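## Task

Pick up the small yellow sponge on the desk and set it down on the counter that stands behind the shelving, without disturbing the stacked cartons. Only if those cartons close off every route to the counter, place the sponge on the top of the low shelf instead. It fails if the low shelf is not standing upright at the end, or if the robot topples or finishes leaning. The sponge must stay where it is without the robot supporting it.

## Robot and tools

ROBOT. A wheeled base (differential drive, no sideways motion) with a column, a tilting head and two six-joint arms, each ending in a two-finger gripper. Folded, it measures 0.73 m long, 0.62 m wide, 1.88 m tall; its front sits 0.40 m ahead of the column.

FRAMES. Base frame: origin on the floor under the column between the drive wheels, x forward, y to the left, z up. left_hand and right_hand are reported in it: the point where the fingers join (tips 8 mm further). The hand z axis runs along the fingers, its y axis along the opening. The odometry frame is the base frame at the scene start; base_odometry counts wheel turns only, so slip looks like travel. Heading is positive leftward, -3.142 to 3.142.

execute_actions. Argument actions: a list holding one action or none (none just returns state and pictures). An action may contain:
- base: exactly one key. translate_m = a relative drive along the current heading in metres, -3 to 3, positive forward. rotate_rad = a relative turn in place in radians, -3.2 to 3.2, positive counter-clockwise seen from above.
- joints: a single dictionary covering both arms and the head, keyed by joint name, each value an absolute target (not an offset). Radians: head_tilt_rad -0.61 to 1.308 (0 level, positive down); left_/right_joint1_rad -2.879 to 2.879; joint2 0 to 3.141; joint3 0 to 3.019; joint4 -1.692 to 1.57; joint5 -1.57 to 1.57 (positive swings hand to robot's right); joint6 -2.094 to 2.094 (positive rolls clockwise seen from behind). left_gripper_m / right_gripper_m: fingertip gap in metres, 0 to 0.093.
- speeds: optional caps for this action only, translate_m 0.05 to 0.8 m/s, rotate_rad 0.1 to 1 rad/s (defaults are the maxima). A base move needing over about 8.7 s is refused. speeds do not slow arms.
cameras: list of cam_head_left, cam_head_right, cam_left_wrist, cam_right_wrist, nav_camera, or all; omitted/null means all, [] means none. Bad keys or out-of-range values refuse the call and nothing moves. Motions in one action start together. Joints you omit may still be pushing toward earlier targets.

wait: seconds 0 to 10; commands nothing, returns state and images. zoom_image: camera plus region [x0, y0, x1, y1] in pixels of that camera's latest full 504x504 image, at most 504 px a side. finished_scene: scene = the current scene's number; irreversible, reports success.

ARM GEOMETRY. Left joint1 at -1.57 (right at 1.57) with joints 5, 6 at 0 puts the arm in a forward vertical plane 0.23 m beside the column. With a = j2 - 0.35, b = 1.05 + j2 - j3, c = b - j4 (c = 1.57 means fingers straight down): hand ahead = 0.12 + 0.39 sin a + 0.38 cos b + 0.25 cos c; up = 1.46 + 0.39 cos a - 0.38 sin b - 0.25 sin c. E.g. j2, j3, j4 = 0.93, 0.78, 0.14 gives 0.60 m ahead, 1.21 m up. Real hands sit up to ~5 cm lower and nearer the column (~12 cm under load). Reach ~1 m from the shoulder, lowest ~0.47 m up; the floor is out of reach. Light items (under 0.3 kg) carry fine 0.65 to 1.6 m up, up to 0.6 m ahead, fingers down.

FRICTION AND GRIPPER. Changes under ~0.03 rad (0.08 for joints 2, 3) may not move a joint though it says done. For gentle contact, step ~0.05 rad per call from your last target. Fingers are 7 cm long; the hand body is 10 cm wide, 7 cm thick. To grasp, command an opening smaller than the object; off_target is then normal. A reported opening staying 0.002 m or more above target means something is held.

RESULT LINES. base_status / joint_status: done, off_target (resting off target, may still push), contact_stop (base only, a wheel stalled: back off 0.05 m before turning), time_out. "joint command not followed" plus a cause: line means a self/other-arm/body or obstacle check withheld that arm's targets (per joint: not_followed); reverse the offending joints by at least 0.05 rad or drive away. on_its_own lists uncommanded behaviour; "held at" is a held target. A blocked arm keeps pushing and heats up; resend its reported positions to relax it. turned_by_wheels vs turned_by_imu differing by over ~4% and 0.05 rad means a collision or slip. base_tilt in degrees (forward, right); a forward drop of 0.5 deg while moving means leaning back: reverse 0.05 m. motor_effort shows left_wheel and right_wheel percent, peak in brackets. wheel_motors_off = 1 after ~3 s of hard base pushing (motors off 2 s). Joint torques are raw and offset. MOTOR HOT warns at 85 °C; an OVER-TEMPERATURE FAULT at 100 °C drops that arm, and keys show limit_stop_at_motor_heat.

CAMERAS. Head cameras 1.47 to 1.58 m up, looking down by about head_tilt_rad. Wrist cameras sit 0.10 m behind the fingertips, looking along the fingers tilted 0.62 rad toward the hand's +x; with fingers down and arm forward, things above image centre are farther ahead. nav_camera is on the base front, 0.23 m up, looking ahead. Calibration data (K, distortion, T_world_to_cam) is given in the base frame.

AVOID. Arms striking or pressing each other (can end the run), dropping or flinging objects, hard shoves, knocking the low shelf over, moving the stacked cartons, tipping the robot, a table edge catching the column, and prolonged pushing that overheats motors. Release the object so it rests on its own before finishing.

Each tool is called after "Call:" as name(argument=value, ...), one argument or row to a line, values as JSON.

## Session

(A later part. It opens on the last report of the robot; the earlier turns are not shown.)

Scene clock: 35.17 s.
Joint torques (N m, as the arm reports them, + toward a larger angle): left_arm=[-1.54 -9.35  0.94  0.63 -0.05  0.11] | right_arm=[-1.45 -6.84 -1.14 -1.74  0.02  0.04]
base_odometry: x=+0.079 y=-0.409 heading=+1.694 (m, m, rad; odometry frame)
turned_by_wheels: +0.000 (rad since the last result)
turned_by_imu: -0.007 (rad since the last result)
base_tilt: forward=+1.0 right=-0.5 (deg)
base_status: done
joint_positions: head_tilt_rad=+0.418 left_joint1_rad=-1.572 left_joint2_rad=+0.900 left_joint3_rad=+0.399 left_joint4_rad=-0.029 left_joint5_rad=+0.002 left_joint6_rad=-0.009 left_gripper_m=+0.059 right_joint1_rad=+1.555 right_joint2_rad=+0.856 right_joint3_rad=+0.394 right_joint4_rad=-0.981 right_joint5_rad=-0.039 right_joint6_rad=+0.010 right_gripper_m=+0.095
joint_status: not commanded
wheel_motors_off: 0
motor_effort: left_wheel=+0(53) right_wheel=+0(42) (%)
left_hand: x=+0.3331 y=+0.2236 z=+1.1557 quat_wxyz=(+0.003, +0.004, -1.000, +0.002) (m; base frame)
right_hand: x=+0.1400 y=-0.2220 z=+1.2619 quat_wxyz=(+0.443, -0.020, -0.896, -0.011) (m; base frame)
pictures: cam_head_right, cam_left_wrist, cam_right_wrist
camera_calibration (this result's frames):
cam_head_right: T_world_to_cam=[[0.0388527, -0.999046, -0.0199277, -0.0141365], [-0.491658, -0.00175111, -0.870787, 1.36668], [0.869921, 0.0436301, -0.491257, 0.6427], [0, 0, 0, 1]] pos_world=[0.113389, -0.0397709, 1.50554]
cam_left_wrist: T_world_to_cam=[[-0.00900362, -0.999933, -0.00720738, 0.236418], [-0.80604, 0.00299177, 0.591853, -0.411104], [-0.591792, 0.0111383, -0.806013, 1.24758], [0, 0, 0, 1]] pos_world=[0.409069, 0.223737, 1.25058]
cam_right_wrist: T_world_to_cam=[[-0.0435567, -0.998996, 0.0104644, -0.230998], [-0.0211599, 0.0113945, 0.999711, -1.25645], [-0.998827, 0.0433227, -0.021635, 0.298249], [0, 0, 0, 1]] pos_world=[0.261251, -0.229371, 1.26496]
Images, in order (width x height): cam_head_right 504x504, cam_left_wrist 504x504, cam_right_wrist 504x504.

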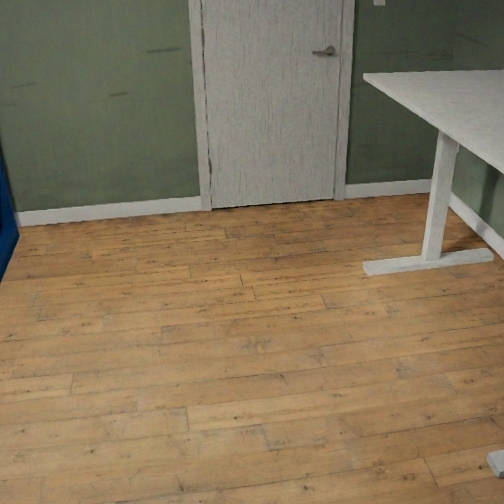

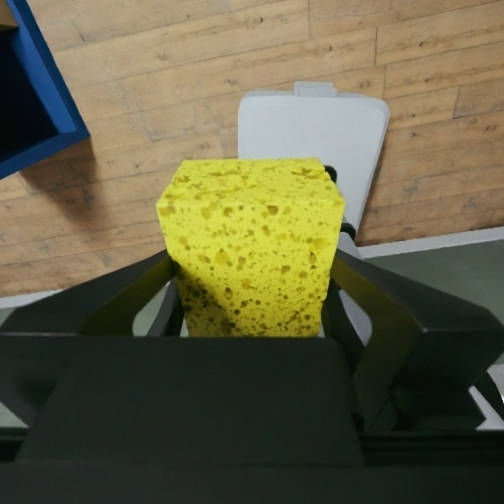

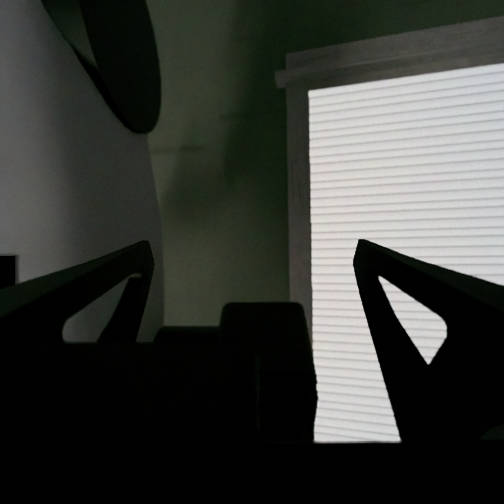

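Call:
execute_actions(
  actions=[
    {"base": {"translate_m": -0.11}},
  ],
  cameras=[],
)

Call:
execute_actions(
  actions=[
    {"base": {"rotate_rad": 1.745}, "speeds": {"rotate_rad": 0.8}},
  ],
  cameras=["cam_head_left", "cam_head_right", "nav_camera", "cam_left_wrist"],
)

Scene clock: 37.63 s.
Joint torques (N m, as the arm reports them, + toward a larger angle): left_arm=[-1.44 -8.79  0.98  0.49 -0.04  0.11] | right_arm=[-0.8  -6.71 -0.98 -1.76  0.01  0.04]
base_odometry: x=+0.092 y=-0.518 heading=+1.694 (m, m, rad; odometry frame)
turned_by_wheels: +0.000 (rad since the last result)
turned_by_imu: -0.001 (rad since the last result)
base_tilt: forward=+1.0 right=-0.5 (deg)
base_status: done
joint_positions: head_tilt_rad=+0.418 left_joint1_rad=-1.572 left_joint2_rad=+0.900 left_joint3_rad=+0.396 left_joint4_rad=-0.029 left_joint5_rad=+0.002 left_joint6_rad=-0.009 left_gripper_m=+0.059 right_joint1_rad=+1.555 right_joint2_rad=+0.855 right_joint3_rad=+0.392 right_joint4_rad=-0.981 right_joint5_rad=-0.039 right_joint6_rad=+0.010 right_gripper_m=+0.095
joint_status: not commanded
wheel_motors_off: 0
motor_effort: left_wheel=+0(36) right_wheel=+0(34) (%)
left_hand: x=+0.3315 y=+0.2236 z=+1.1557 quat_wxyz=(+0.005, +0.004, -1.000, +0.002) (m; base frame)
right_hand: x=+0.1389 y=-0.2220 z=+1.2623 quat_wxyz=(+0.444, -0.020, -0.896, -0.011) (m; base frame)
pictures: none
No camera images: the call's "cameras" was empty. Leave "cameras" out to get every camera's image.

Scene clock: 40.93 s.
Joint torques (N m, as the arm reports them, + toward a larger angle): left_arm=[-1.57 -9.35  1.14  0.45 -0.04  0.11] | right_arm=[-1.31 -6.85 -1.25 -1.71  0.03  0.04]
base_odometry: x=+0.092 y=-0.518 heading=-2.845 (m, m, rad; odometry frame)
turned_by_wheels: +1.744 (rad since the last result)
turned_by_imu: +1.753 (rad since the last result)
base_tilt: forward=+1.0 right=-0.6 (deg)
base_status: done
joint_positions: head_tilt_rad=+0.418 left_joint1_rad=-1.572 left_joint2_rad=+0.900 left_joint3_rad=+0.397 left_joint4_rad=-0.029 left_joint5_rad=+0.002 left_joint6_rad=-0.009 left_gripper_m=+0.059 right_joint1_rad=+1.555 right_joint2_rad=+0.855 right_joint3_rad=+0.394 right_joint4_rad=-0.981 right_joint5_rad=-0.039 right_joint6_rad=+0.010 right_gripper_m=+0.095
joint_status: not commanded
wheel_motors_off: 0
motor_effort: left_wheel=-3(38) right_wheel=+3(39) (%)
left_hand: x=+0.3317 y=+0.2236 z=+1.1557 quat_wxyz=(+0.005, +0.004, -1.000, +0.002) (m; base frame)
right_hand: x=+0.1401 y=-0.2220 z=+1.2620 quat_wxyz=(+0.443, -0.020, -0.896, -0.011) (m; base frame)
pictures: cam_head_left, cam_head_right, cam_left_wrist, nav_camera
camera_calibration (this result's frames):
cam_head_left: T_world_to_cam=[[0.0551591, -0.998231, -0.0221986, 0.0595554], [-0.490328, -0.00771357, -0.871504, 1.3641], [0.869791, 0.058956, -0.489886, 0.646924], [0, 0, 0, 1]] pos_world=[0.102882, 0.0318321, 1.50706]
cam_head_right: T_world_to_cam=[[0.0388538, -0.999046, -0.0199256, -0.0141398], [-0.49161, -0.00175111, -0.870814, 1.36672], [0.869948, 0.0436301, -0.491209, 0.642626], [0, 0, 0, 1]] pos_world=[0.113391, -0.0397709, 1.50554]
cam_left_wrist: T_world_to_cam=[[-0.00902321, -0.999933, -0.00718854, 0.236391], [-0.804683, 0.00299321, 0.593697, -0.414835], [-0.593636, 0.0111415, -0.804657, 1.24576], [0, 0, 0, 1]] pos_world=[0.407849, 0.223737, 1.25039]
Images, in order (width x height): cam_head_left 504x504, cam_head_right 504x504, cam_left_wrist 504x504, nav_camera 504x504.

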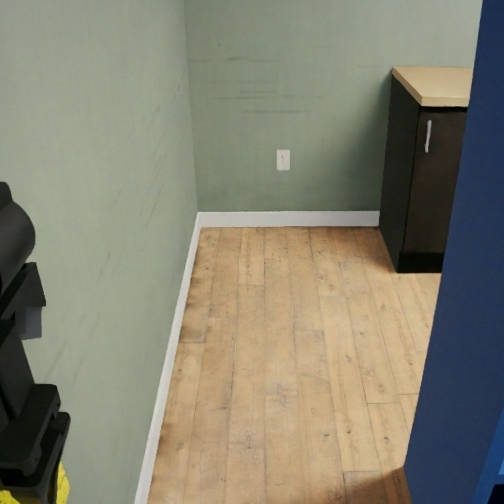

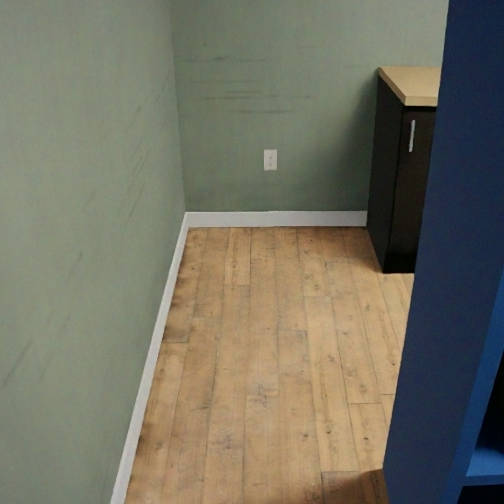

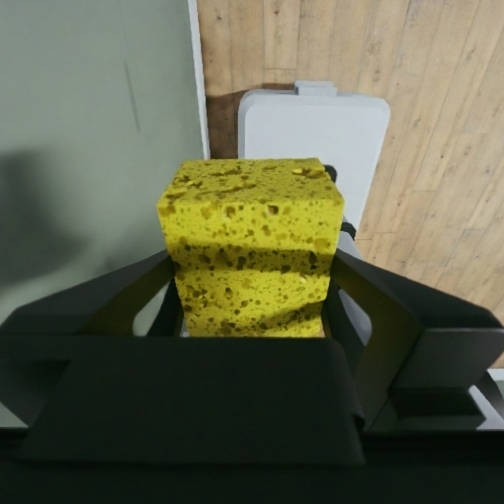

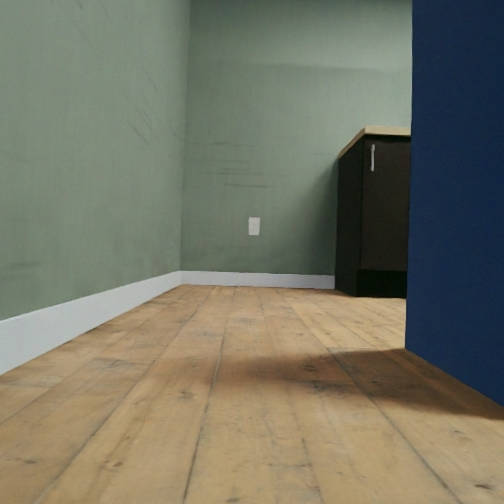

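Call:
execute_actions(
  actions=[
    {"base": {"translate_m": 2.16}, "joints": {"head_tilt_rad": 0.6}},
  ],
  cameras=["nav_camera", "cam_left_wrist"],
)

Call:
execute_actions(
  actions=[
    {"base": {"rotate_rad": -1.3}, "speeds": {"rotate_rad": 0.8}},
  ],
  cameras=["cam_head_left", "cam_head_right", "nav_camera", "cam_left_wrist"],
)

Scene clock: 46.77 s.
Joint torques (N m, as the arm reports them, + toward a larger angle): left_arm=[-1.56 -9.32  0.84  0.4  -0.04  0.1 ] | right_arm=[-1.   -7.11 -1.27 -1.85  0.03  0.04]
base_odometry: x=-1.973 y=-1.151 heading=-2.845 (m, m, rad; odometry frame)
turned_by_wheels: +0.000 (rad since the last result)
turned_by_imu: +0.005 (rad since the last result)
base_tilt: forward=+1.0 right=-0.5 (deg)
base_status: done
joint_positions: head_tilt_rad=+0.604 left_joint1_rad=-1.572 left_joint2_rad=+0.900 left_joint3_rad=+0.400 left_joint4_rad=-0.029 left_joint5_rad=+0.002 left_joint6_rad=-0.009 left_gripper_m=+0.059 right_joint1_rad=+1.555 right_joint2_rad=+0.855 right_joint3_rad=+0.395 right_joint4_rad=-0.981 right_joint5_rad=-0.039 right_joint6_rad=+0.010 right_gripper_m=+0.095
joint_status: all done
wheel_motors_off: 0
motor_effort: left_wheel=+0(43) right_wheel=+0(51) (%)
left_hand: x=+0.3339 y=+0.2236 z=+1.1557 quat_wxyz=(+0.003, +0.004, -1.000, +0.002) (m; base frame)
right_hand: x=+0.1407 y=-0.2220 z=+1.2618 quat_wxyz=(+0.443, -0.019, -0.896, -0.011) (m; base frame)
pictures: cam_left_wrist, nav_camera
camera_calibration (this result's frames):
cam_left_wrist: T_world_to_cam=[[-0.00899382, -0.999934, -0.00721678, 0.236432], [-0.806717, 0.00299105, 0.59093, -0.409237], [-0.59087, 0.0111366, -0.80669, 1.24848], [0, 0, 0, 1]] pos_world=[0.409679, 0.223736, 1.25068]
Images, in order (width x height): cam_left_wrist 504x504, nav_camera 504x504.

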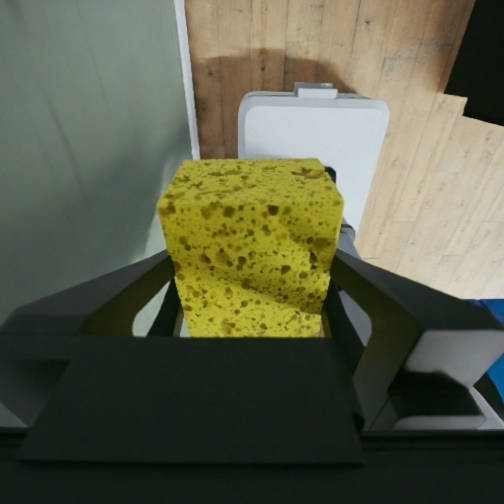

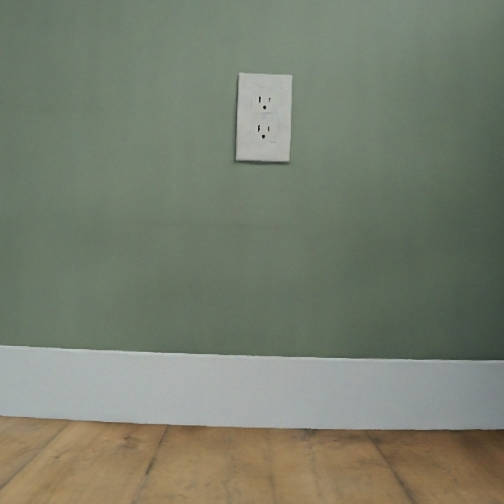

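Scene clock: 49.57 s.
Joint torques (N m, as the arm reports them, + toward a larger angle): left_arm=[-1.31 -8.96  0.93  0.47 -0.05  0.11] | right_arm=[-1.12 -6.77 -1.34 -1.68  0.02  0.05]
base_odometry: x=-1.973 y=-1.151 heading=+2.139 (m, m, rad; odometry frame)
turned_by_wheels: -1.299 (rad since the last result)
turned_by_imu: -1.307 (rad since the last result)
base_tilt: forward=+1.0 right=-0.6 (deg)
base_status: done
joint_positions: head_tilt_rad=+0.604 left_joint1_rad=-1.572 left_joint2_rad=+0.900 left_joint3_rad=+0.400 left_joint4_rad=-0.029 left_joint5_rad=+0.002 left_joint6_rad=-0.009 left_gripper_m=+0.059 right_joint1_rad=+1.555 right_joint2_rad=+0.855 right_joint3_rad=+0.395 right_joint4_rad=-0.981 right_joint5_rad=-0.039 right_joint6_rad=+0.010 right_gripper_m=+0.095
joint_status: not commanded
wheel_motors_off: 0
motor_effort: left_wheel=+3(30) right_wheel=-3(38) (%)
left_hand: x=+0.3339 y=+0.2236 z=+1.1557 quat_wxyz=(+0.003, +0.004, -1.000, +0.002) (m; base frame)
right_hand: x=+0.1407 y=-0.2220 z=+1.2618 quat_wxyz=(+0.443, -0.019, -0.896, -0.011) (m; base frame)
pictures: cam_head_left, cam_head_right, cam_left_wrist, nav_camera
camera_calibration (this result's frames):
cam_head_left: T_world_to_cam=[[0.050111, -0.998231, -0.032003, 0.0749067], [-0.642835, -0.00771357, -0.765966, 1.20919], [0.764364, 0.058956, -0.642085, 0.886581], [0, 0, 0, 1]] pos_world=[0.0958888, 0.0318321, 1.49786]
cam_head_right: T_world_to_cam=[[0.0345059, -0.999046, -0.026758, -0.00340049], [-0.643968, -0.00175111, -0.765051, 1.21146], [0.764274, 0.0436301, -0.643414, 0.882305], [0, 0, 0, 1]] pos_world=[0.105937, -0.0397709, 1.49443]
cam_left_wrist: T_world_to_cam=[[-0.00899382, -0.999934, -0.00721678, 0.236432], [-0.806717, 0.00299105, 0.59093, -0.409237], [-0.59087, 0.0111366, -0.80669, 1.24848], [0, 0, 0, 1]] pos_world=[0.409679, 0.223736, 1.25068]
Images, in order (width x height): cam_head_left 504x504, cam_head_right 504x504, cam_left_wrist 504x504, nav_camera 504x504.

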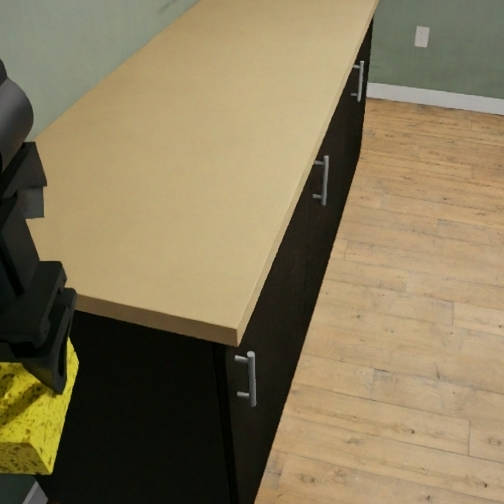

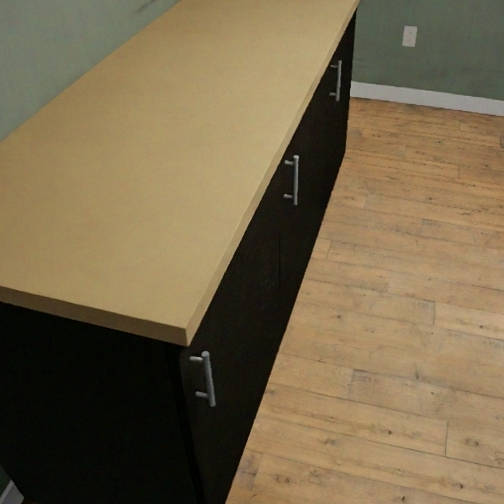

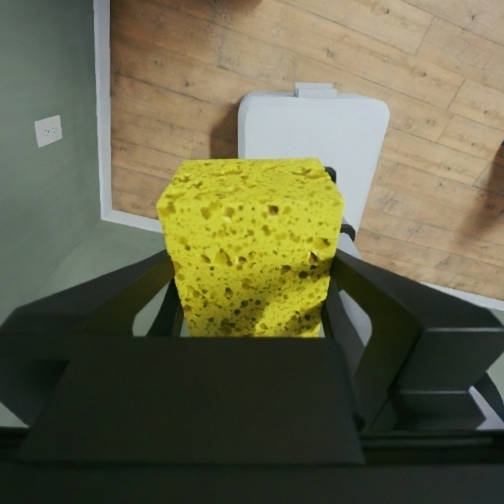

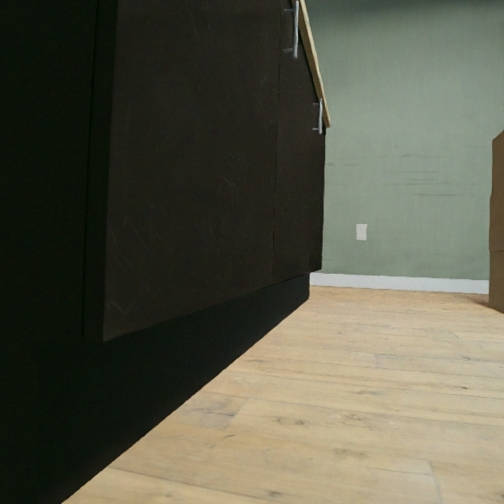

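Call:
execute_actions(
  actions=[],
)

Scene clock: 50.07 s.
Joint torques (N m, as the arm reports them, + toward a larger angle): left_arm=[-1.42 -9.31  0.81  0.5  -0.04  0.1 ] | right_arm=[-0.78 -6.9  -1.32 -1.8   0.03  0.05]
base_odometry: x=-1.973 y=-1.151 heading=+2.139 (m, m, rad; odometry frame)
turned_by_wheels: +0.000 (rad since the last result)
turned_by_imu: +0.000 (rad since the last result)
base_tilt: forward=+1.0 right=-0.6 (deg)
base_status: done
joint_positions: head_tilt_rad=+0.604 left_joint1_rad=-1.572 left_joint2_rad=+0.900 left_joint3_rad=+0.400 left_joint4_rad=-0.029 left_joint5_rad=+0.002 left_joint6_rad=-0.009 left_gripper_m=+0.059 right_joint1_rad=+1.555 right_joint2_rad=+0.855 right_joint3_rad=+0.395 right_joint4_rad=-0.981 right_joint5_rad=-0.039 right_joint6_rad=+0.010 right_gripper_m=+0.095
joint_status: not commanded
wheel_motors_off: 0
motor_effort: left_wheel=+2(30) right_wheel=-3(38) (%)
left_hand: x=+0.3339 y=+0.2236 z=+1.1557 quat_wxyz=(+0.003, +0.004, -1.000, +0.002) (m; base frame)
right_hand: x=+0.1407 y=-0.2220 z=+1.2618 quat_wxyz=(+0.443, -0.019, -0.896, -0.011) (m; base frame)
pictures: cam_head_left, cam_head_right, cam_left_wrist, cam_right_wrist, nav_camera
camera_calibration (this result's frames):
cam_head_left: T_world_to_cam=[[0.050111, -0.998231, -0.032003, 0.0749067], [-0.642835, -0.00771357, -0.765966, 1.20919], [0.764363, 0.058956, -0.642085, 0.886581], [0, 0, 0, 1]] pos_world=[0.0958888, 0.0318321, 1.49786]
cam_head_right: T_world_to_cam=[[0.0345059, -0.999046, -0.026758, -0.00340049], [-0.643968, -0.00175111, -0.765051, 1.21146], [0.764274, 0.0436301, -0.643414, 0.882305], [0, 0, 0, 1]] pos_world=[0.105937, -0.0397709, 1.49443]
cam_left_wrist: T_world_to_cam=[[-0.00899382, -0.999934, -0.00721678, 0.236432], [-0.806717, 0.00299105, 0.59093, -0.409237], [-0.59087, 0.0111366, -0.80669, 1.24848], [0, 0, 0, 1]] pos_world=[0.409679, 0.223736, 1.25068]
cam_right_wrist: T_world_to_cam=[[-0.0435515, -0.998997, 0.0104101, -0.230907], [-0.0226854, 0.0114062, 0.999678, -1.25599], [-0.998794, 0.0433013, -0.0231594, 0.300839], [0, 0, 0, 1]] pos_world=[0.261927, -0.229376, 1.26495]
Images, in order (width x height): cam_head_left 504x504, cam_head_right 504x504, cam_left_wrist 504x504, cam_right_wrist 504x504, nav_camera 504x504.

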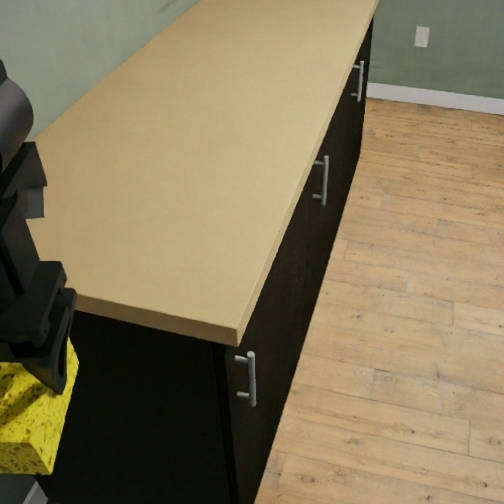

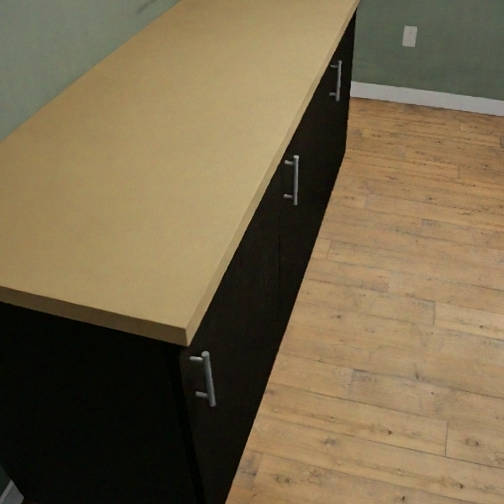

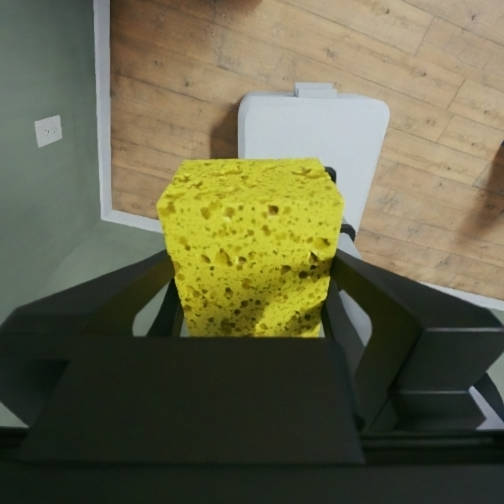

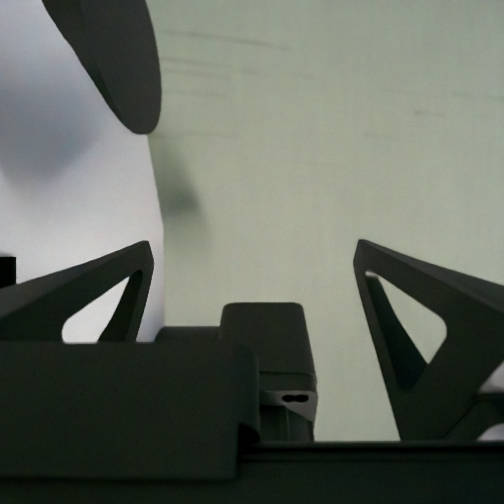

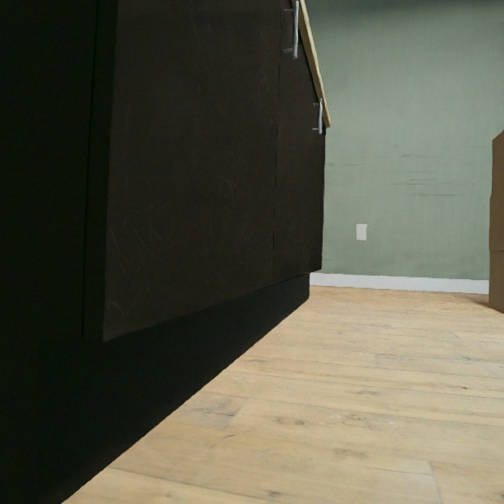

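Call:
execute_actions(
  actions=[
    {"base":{"translate_m":0.14},"joints":{"left_joint2_rad":1.59,"left_joint3_rad":1.83,"left_joint4_rad":-0.76}},
  ],
)

Scene clock: 52.27 s.
Joint torques (N m, as the arm reports them, + toward a larger angle): left_arm=[ -1.7  -23.27   9.02   0.18  -0.04   0.1 ] | right_arm=[-1.24 -6.62 -1.36 -1.78  0.02  0.02]
base_odometry: x=-2.048 y=-1.033 heading=+2.139 (m, m, rad; odometry frame)
turned_by_wheels: -0.001 (rad since the last result)
turned_by_imu: -0.001 (rad since the last result)
base_tilt: forward=+1.0 right=-0.5 (deg)
base_status: done
joint_positions: head_tilt_rad=+0.604 left_joint1_rad=-1.572 left_joint2_rad=+1.593 left_joint3_rad=+1.811 left_joint4_rad=-0.752 left_joint5_rad=+0.002 left_joint6_rad=-0.009 left_gripper_m=+0.059 right_joint1_rad=+1.555 right_joint2_rad=+0.855 right_joint3_rad=+0.395 right_joint4_rad=-0.981 right_joint5_rad=-0.039 right_joint6_rad=+0.010 right_gripper_m=+0.095
joint_status: all done
wheel_motors_off: 0
motor_effort: left_wheel=+0(54) right_wheel=+0(41) (%)
left_hand: x=+0.7436 y=+0.2231 z=+1.0508 quat_wxyz=(+0.006, +0.004, -1.000, +0.002) (m; base frame)
right_hand: x=+0.1407 y=-0.2220 z=+1.2618 quat_wxyz=(+0.443, -0.019, -0.896, -0.011) (m; base frame)
pictures: cam_head_left, cam_head_right, cam_left_wrist, cam_right_wrist, nav_camera
camera_calibration (this result's frames):
cam_head_left: T_world_to_cam=[[0.0501057, -0.998231, -0.0320114, 0.0749198], [-0.642963, -0.00771357, -0.765858, 1.20903], [0.764256, 0.058956, -0.642212, 0.886783], [0, 0, 0, 1]] pos_world=[0.0958818, 0.0318321, 1.49785]
cam_head_right: T_world_to_cam=[[0.0345014, -0.999046, -0.0267638, -0.00339139], [-0.644096, -0.00175111, -0.764943, 1.2113], [0.764167, 0.0436301, -0.643542, 0.882507], [0, 0, 0, 1]] pos_world=[0.105929, -0.0397709, 1.49442]
cam_left_wrist: T_world_to_cam=[[-0.00904275, -0.999933, -0.00716966, 0.238883], [-0.803322, 0.00299464, 0.595537, -0.0240097], [-0.595476, 0.0111448, -0.803296, 1.40578], [0, 0, 0, 1]] pos_world=[0.819982, 0.223271, 1.14527]
cam_right_wrist: T_world_to_cam=[[-0.0435515, -0.998997, 0.0104101, -0.230907], [-0.0226854, 0.0114062, 0.999678, -1.25599], [-0.998794, 0.0433013, -0.0231594, 0.300839], [0, 0, 0, 1]] pos_world=[0.261927, -0.229376, 1.26495]
Images, in order (width x height): cam_head_left 504x504, cam_head_right 504x504, cam_left_wrist 504x504, cam_right_wrist 504x504, nav_camera 504x504.

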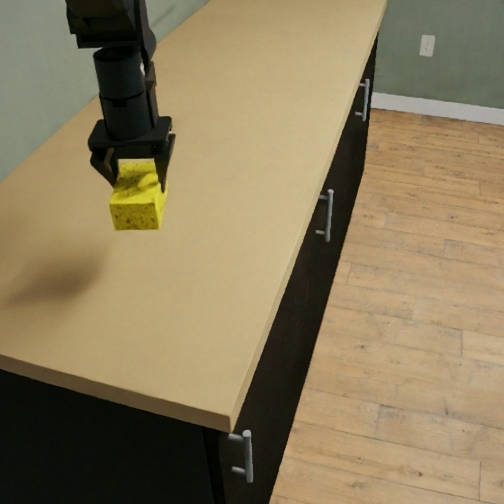

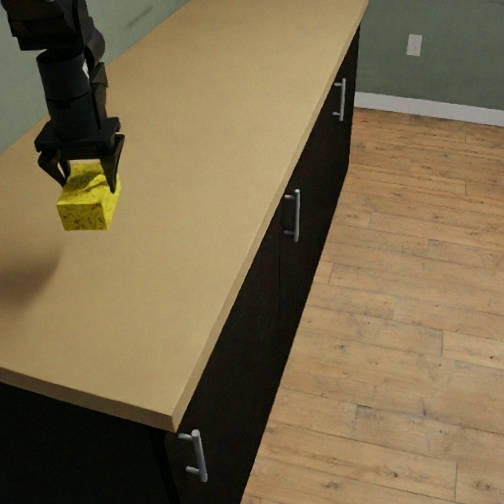

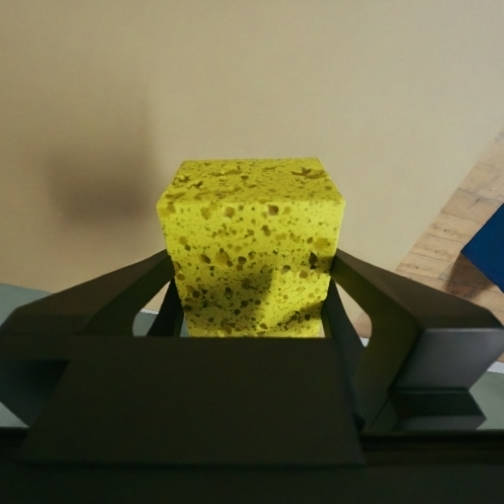

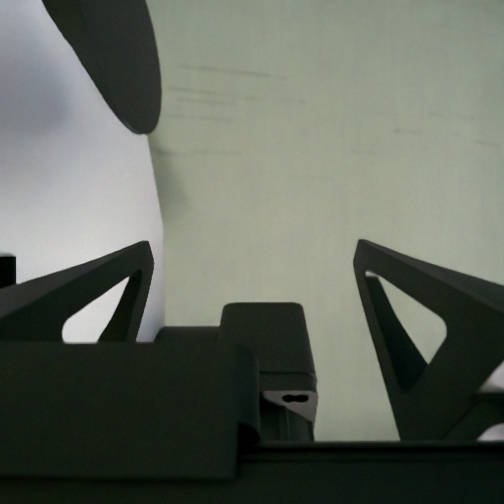

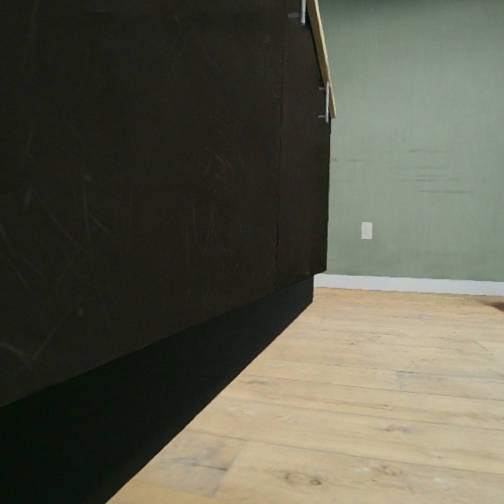

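Call:
execute_actions(
  actions=[
    {"joints":{"left_joint2_rad":1.80,"left_joint3_rad":2.055,"left_joint4_rad":-0.73}},
  ],
  cameras=["cam_head_left","cam_head_right","cam_left_wrist"],
)

Scene clock: 54.20 s.
Joint torques (N m, as the arm reports them, + toward a larger angle): left_arm=[ -1.47 -23.97  10.07   0.67  -0.05   0.12] | right_arm=[-1.03 -6.85 -1.29 -1.77  0.02  0.02]
base_odometry: x=-2.048 y=-1.033 heading=+2.139 (m, m, rad; odometry frame)
turned_by_wheels: +0.000 (rad since the last result)
turned_by_imu: +0.000 (rad since the last result)
base_tilt: forward=+1.0 right=-0.5 (deg)
base_status: not commanded
joint_positions: head_tilt_rad=+0.604 left_joint1_rad=-1.572 left_joint2_rad=+1.805 left_joint3_rad=+2.022 left_joint4_rad=-0.733 left_joint5_rad=+0.002 left_joint6_rad=-0.009 left_gripper_m=+0.059 right_joint1_rad=+1.555 right_joint2_rad=+0.855 right_joint3_rad=+0.395 right_joint4_rad=-0.981 right_joint5_rad=-0.039 right_joint6_rad=+0.010 right_gripper_m=+0.095
joint_status: all done
wheel_motors_off: 0
motor_effort: left_wheel=+0(0) right_wheel=+0(1) (%)
left_hand: x=+0.7660 y=+0.2230 z=+0.9716 quat_wxyz=(-0.004, +0.004, -1.000, +0.002) (m; base frame)
right_hand: x=+0.1407 y=-0.2220 z=+1.2618 quat_wxyz=(+0.443, -0.019, -0.896, -0.011) (m; base frame)
pictures: cam_head_left, cam_head_right, cam_left_wrist
camera_calibration (this result's frames):
cam_head_left: T_world_to_cam=[[0.0501057, -0.998231, -0.0320114, 0.0749198], [-0.642963, -0.00771357, -0.765858, 1.20903], [0.764256, 0.058956, -0.642212, 0.886783], [0, 0, 0, 1]] pos_world=[0.0958818, 0.0318321, 1.49785]
cam_head_right: T_world_to_cam=[[0.0345014, -0.999046, -0.0267638, -0.00339139], [-0.644096, -0.00175111, -0.764943, 1.2113], [0.764167, 0.0436301, -0.643542, 0.882507], [0, 0, 0, 1]] pos_world=[0.105929, -0.0397709, 1.49442]
cam_left_wrist: T_world_to_cam=[[-0.00887529, -0.999934, -0.00732872, 0.238419], [-0.814756, 0.00298223, 0.579796, 0.0651928], [-0.579736, 0.011117, -0.814729, 1.3546], [0, 0, 0, 1]] pos_world=[0.84054, 0.22315, 1.06758]
Images, in order (width x height): cam_head_left 504x504, cam_head_right 504x504, cam_left_wrist 504x504.

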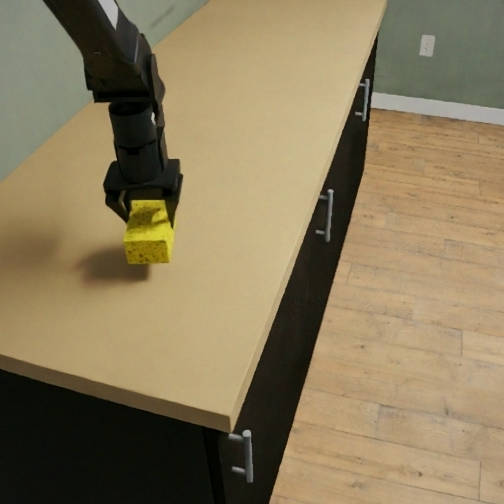

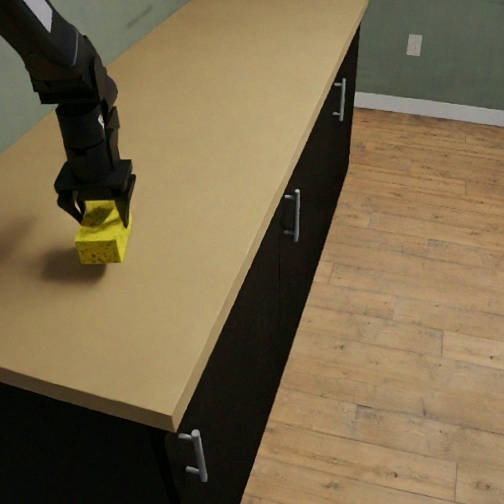

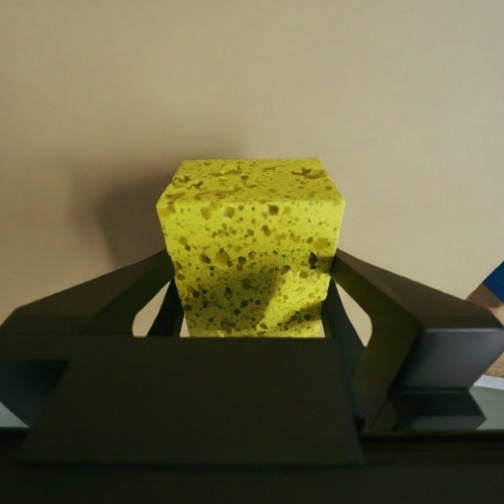

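Call:
execute_actions(
  actions=[
    {"joints":{"left_joint2_rad":1.85,"left_joint4_rad":-0.70}},
  ],
  cameras=["cam_head_left","cam_head_right","cam_left_wrist"],
)

Call:
zoom_image(
  camera="cam_head_left",
  region=[60, 170, 240, 330],
)

Scene clock: 55.30 s.
Joint torques (N m, as the arm reports them, + toward a larger angle): left_arm=[ -1.51 -22.47   9.61   0.76  -0.04   0.1 ] | right_arm=[-1.14 -6.77 -1.31 -1.7   0.03  0.05]
base_odometry: x=-2.048 y=-1.033 heading=+2.139 (m, m, rad; odometry frame)
turned_by_wheels: +0.000 (rad since the last result)
turned_by_imu: +0.000 (rad since the last result)
base_tilt: forward=+1.0 right=-0.5 (deg)
base_status: not commanded
joint_positions: head_tilt_rad=+0.604 left_joint1_rad=-1.572 left_joint2_rad=+1.832 left_joint3_rad=+2.024 left_joint4_rad=-0.707 left_joint5_rad=+0.002 left_joint6_rad=-0.009 left_gripper_m=+0.059 right_joint1_rad=+1.555 right_joint2_rad=+0.855 right_joint3_rad=+0.395 right_joint4_rad=-0.981 right_joint5_rad=-0.039 right_joint6_rad=+0.010 right_gripper_m=+0.095
joint_status: all done
wheel_motors_off: 0
motor_effort: left_wheel=+0(0) right_wheel=+0(0) (%)
left_hand: x=+0.7603 y=+0.2230 z=+0.9551 quat_wxyz=(-0.005, +0.004, -1.000, +0.002) (m; base frame)
right_hand: x=+0.1407 y=-0.2220 z=+1.2618 quat_wxyz=(+0.443, -0.019, -0.896, -0.011) (m; base frame)
pictures: cam_head_left, cam_head_right, cam_left_wrist
camera_calibration (this result's frames):
cam_head_left: T_world_to_cam=[[0.0501057, -0.998231, -0.0320114, 0.0749198], [-0.642963, -0.00771357, -0.765858, 1.20903], [0.764256, 0.058956, -0.642212, 0.886783], [0, 0, 0, 1]] pos_world=[0.0958818, 0.0318321, 1.49785]
cam_head_right: T_world_to_cam=[[0.0345014, -0.999046, -0.0267638, -0.0033914], [-0.644095, -0.00175111, -0.764943, 1.2113], [0.764167, 0.0436301, -0.643542, 0.882507], [0, 0, 0, 1]] pos_world=[0.105929, -0.0397709, 1.49442]
cam_left_wrist: T_world_to_cam=[[-0.00886203, -0.999934, -0.00734105, 0.238231], [-0.81564, 0.00298124, 0.578552, 0.072009], [-0.578492, 0.0111148, -0.815612, 1.33774], [0, 0, 0, 1]] pos_world=[0.834715, 0.223132, 1.05116]
Images, in order (width x height): cam_head_left 504x504, cam_head_right 504x504, cam_left_wrist 504x504.

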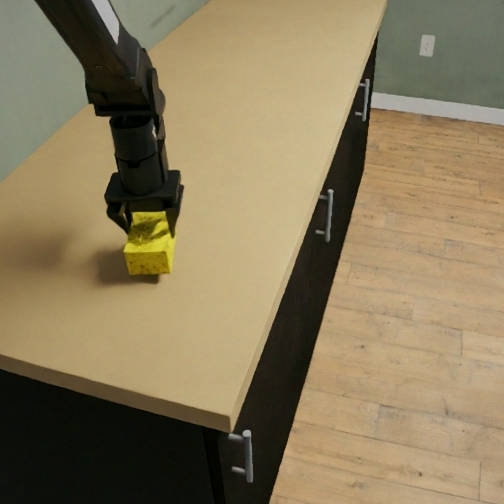

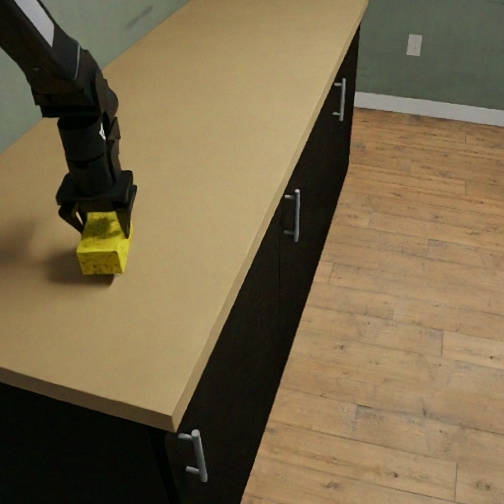

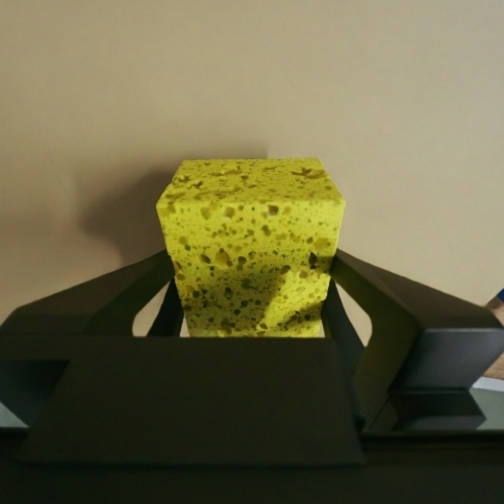

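Region (60, 170, 240, 330) of cam_head_left's 504x504 image, scaled by 2.800, with more detail than that image has.

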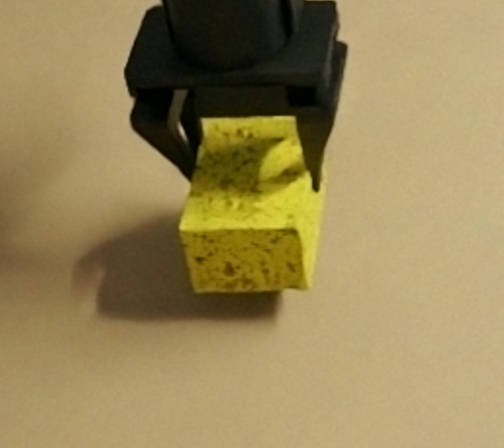

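Call:
execute_actions(
  actions=[
    {"joints":{"left_joint2_rad":1.877,"left_joint4_rad":-0.67}},
  ],
  cameras=["cam_head_left","cam_left_wrist"],
)

Call:
zoom_image(
  camera="cam_head_left",
  region=[60, 170, 240, 330],
)

Scene clock: 56.37 s.
Joint torques (N m, as the arm reports them, + toward a larger angle): left_arm=[ -1.57 -22.47   9.57   0.89  -0.04   0.11] | right_arm=[-1.45 -6.99 -1.21 -1.67  0.02  0.05]
base_odometry: x=-2.048 y=-1.033 heading=+2.139 (m, m, rad; odometry frame)
turned_by_wheels: +0.000 (rad since the last result)
turned_by_imu: +0.000 (rad since the last result)
base_tilt: forward=+1.1 right=-0.5 (deg)
base_status: not commanded
joint_positions: head_tilt_rad=+0.604 left_joint1_rad=-1.572 left_joint2_rad=+1.858 left_joint3_rad=+2.024 left_joint4_rad=-0.677 left_joint5_rad=+0.002 left_joint6_rad=-0.009 left_gripper_m=+0.059 right_joint1_rad=+1.555 right_joint2_rad=+0.855 right_joint3_rad=+0.395 right_joint4_rad=-0.981 right_joint5_rad=-0.039 right_joint6_rad=+0.010 right_gripper_m=+0.095
joint_status: all done
wheel_motors_off: 0
motor_effort: left_wheel=+0(0) right_wheel=+0(0) (%)
left_hand: x=+0.7541 y=+0.2230 z=+0.9382 quat_wxyz=(-0.006, +0.004, -1.000, +0.002) (m; base frame)
right_hand: x=+0.1407 y=-0.2220 z=+1.2618 quat_wxyz=(+0.443, -0.019, -0.896, -0.011) (m; base frame)
pictures: cam_head_left, cam_left_wrist
camera_calibration (this result's frames):
cam_head_left: T_world_to_cam=[[0.0501057, -0.998231, -0.0320114, 0.0749198], [-0.642963, -0.00771357, -0.765858, 1.20903], [0.764256, 0.058956, -0.642212, 0.886783], [0, 0, 0, 1]] pos_world=[0.0958818, 0.0318321, 1.49785]
cam_left_wrist: T_world_to_cam=[[-0.00883212, -0.999934, -0.00736874, 0.238038], [-0.817621, 0.00297898, 0.575749, 0.0808168], [-0.575689, 0.0111099, -0.817594, 1.32017], [0, 0, 0, 1]] pos_world=[0.828185, 0.223115, 1.03458]
Images, in order (width x height): cam_head_left 504x504, cam_left_wrist 504x504.

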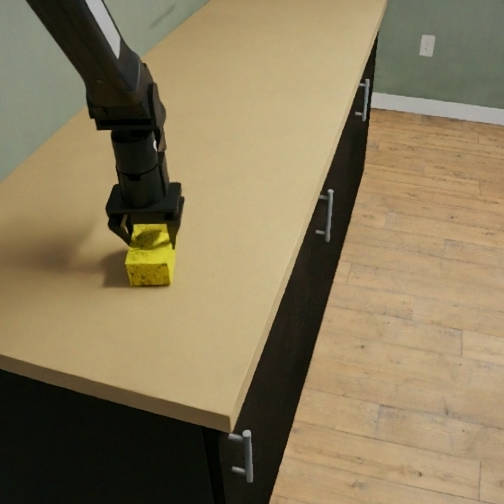

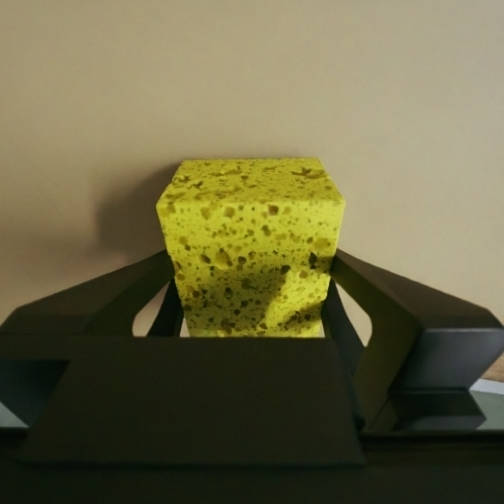

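Region (60, 170, 240, 330) of cam_head_left's 504x504 image, scaled by 2.800, with more detail than that image has.

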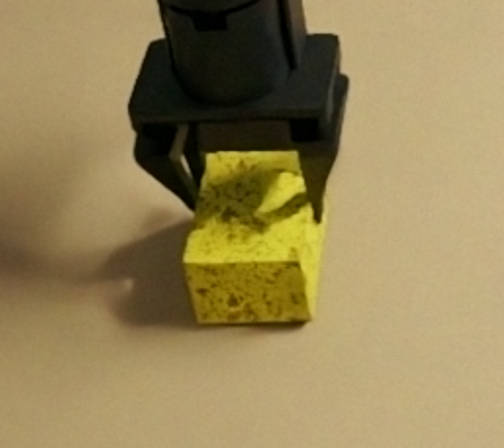

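The sponge is within a millimetre or two of the counter top. Releasing.

Call:
execute_actions(
  actions=[
    {"joints":{"left_gripper_m":0.093}},
  ],
  cameras=["cam_head_left","cam_left_wrist"],
)

Scene clock: 57.10 s.
Joint torques (N m, as the arm reports them, + toward a larger angle): left_arm=[ -1.48 -22.23   9.51   0.87  -0.03   0.11] | right_arm=[-1.1  -6.65 -1.19 -1.69  0.03  0.05]
base_odometry: x=-2.048 y=-1.033 heading=+2.139 (m, m, rad; odometry frame)
turned_by_wheels: +0.000 (rad since the last result)
turned_by_imu: +0.000 (rad since the last result)
base_tilt: forward=+1.0 right=-0.5 (deg)
base_status: not commanded
joint_positions: head_tilt_rad=+0.604 left_joint1_rad=-1.572 left_joint2_rad=+1.858 left_joint3_rad=+2.024 left_joint4_rad=-0.677 left_joint5_rad=+0.002 left_joint6_rad=-0.009 left_gripper_m=+0.093 right_joint1_rad=+1.555 right_joint2_rad=+0.855 right_joint3_rad=+0.395 right_joint4_rad=-0.981 right_joint5_rad=-0.039 right_joint6_rad=+0.010 right_gripper_m=+0.095
joint_status: all done
wheel_motors_off: 0
motor_effort: left_wheel=+0(0) right_wheel=+0(0) (%)
left_hand: x=+0.7541 y=+0.2230 z=+0.9382 quat_wxyz=(-0.006, +0.004, -1.000, +0.002) (m; base frame)
right_hand: x=+0.1407 y=-0.2220 z=+1.2618 quat_wxyz=(+0.443, -0.019, -0.896, -0.011) (m; base frame)
pictures: cam_head_left, cam_left_wrist
camera_calibration (this result's frames):
cam_head_left: T_world_to_cam=[[0.0501057, -0.998231, -0.0320114, 0.0749198], [-0.642963, -0.00771357, -0.765858, 1.20903], [0.764256, 0.058956, -0.642212, 0.886783], [0, 0, 0, 1]] pos_world=[0.0958818, 0.0318321, 1.49785]
cam_left_wrist: T_world_to_cam=[[-0.00883212, -0.999934, -0.00736874, 0.238038], [-0.817621, 0.00297898, 0.575749, 0.0808168], [-0.575689, 0.0111099, -0.817594, 1.32017], [0, 0, 0, 1]] pos_world=[0.828185, 0.223115, 1.03458]
Images, in order (width x height): cam_head_left 504x504, cam_left_wrist 504x504.

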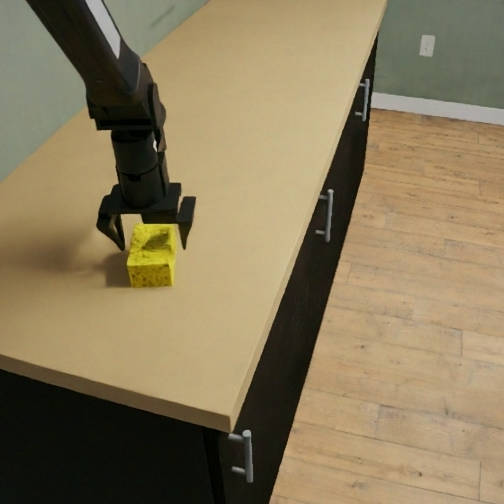

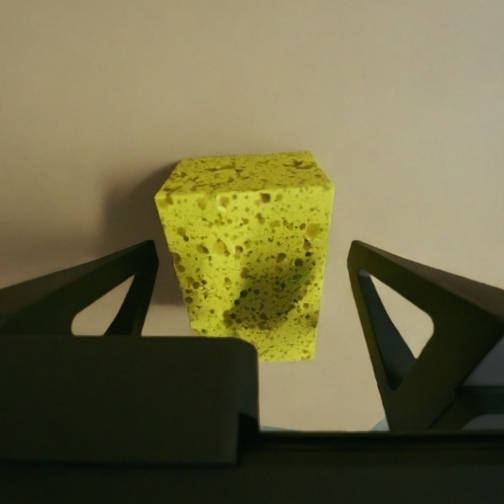

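Call:
execute_actions(
  actions=[
    {"joints":{"left_joint2_rad":1.62,"left_joint4_rad":-0.85}},
  ],
  cameras=["cam_head_left","cam_left_wrist"],
)

Scene clock: 58.83 s.
Joint torques (N m, as the arm reports them, + toward a larger angle): left_arm=[ -1.57 -24.52   9.26   0.64  -0.04   0.11] | right_arm=[-1.4  -7.02 -1.23 -1.74  0.04  0.02]
base_odometry: x=-2.048 y=-1.033 heading=+2.139 (m, m, rad; odometry frame)
turned_by_wheels: +0.000 (rad since the last result)
turned_by_imu: +0.000 (rad since the last result)
base_tilt: forward=+1.1 right=-0.5 (deg)
base_status: not commanded
joint_positions: head_tilt_rad=+0.604 left_joint1_rad=-1.572 left_joint2_rad=+1.603 left_joint3_rad=+2.051 left_joint4_rad=-0.847 left_joint5_rad=+0.002 left_joint6_rad=-0.009 left_gripper_m=+0.093 right_joint1_rad=+1.555 right_joint2_rad=+0.855 right_joint3_rad=+0.395 right_joint4_rad=-0.981 right_joint5_rad=-0.039 right_joint6_rad=+0.010 right_gripper_m=+0.095
joint_status: all done
wheel_motors_off: 0
motor_effort: left_wheel=+0(1) right_wheel=+0(0) (%)
left_hand: x=+0.8358 y=+0.2231 z=+1.1153 quat_wxyz=(-0.062, +0.004, -0.998, +0.002) (m; base frame)
right_hand: x=+0.1407 y=-0.2220 z=+1.2618 quat_wxyz=(+0.443, -0.019, -0.896, -0.011) (m; base frame)
pictures: cam_head_left, cam_left_wrist
camera_calibration (this result's frames):
cam_head_left: T_world_to_cam=[[0.0501057, -0.998231, -0.0320114, 0.0749198], [-0.642963, -0.00771357, -0.765858, 1.20903], [0.764256, 0.058956, -0.642212, 0.886783], [0, 0, 0, 1]] pos_world=[0.0958818, 0.0318321, 1.49785]
cam_left_wrist: T_world_to_cam=[[-0.00780856, -0.999936, -0.00821199, 0.240326], [-0.876739, 0.00289663, 0.480959, 0.200752], [-0.480904, 0.0109554, -0.876705, 1.49869], [0, 0, 0, 1]] pos_world=[0.898609, 0.22331, 1.21933]
Images, in order (width x height): cam_head_left 504x504, cam_left_wrist 504x504.

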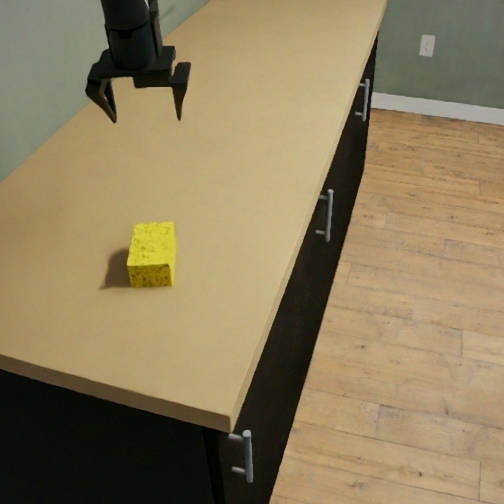

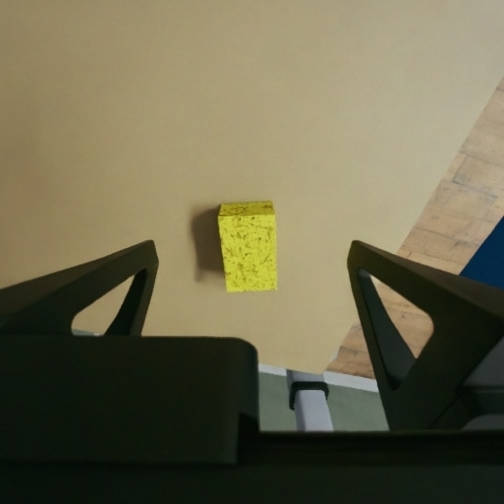

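The sponge rests on the counter, well inside its edges, and the gripper is clear of it.

Call:
finished_scene(
  scene=2,
)

The scene is finished: the task was done.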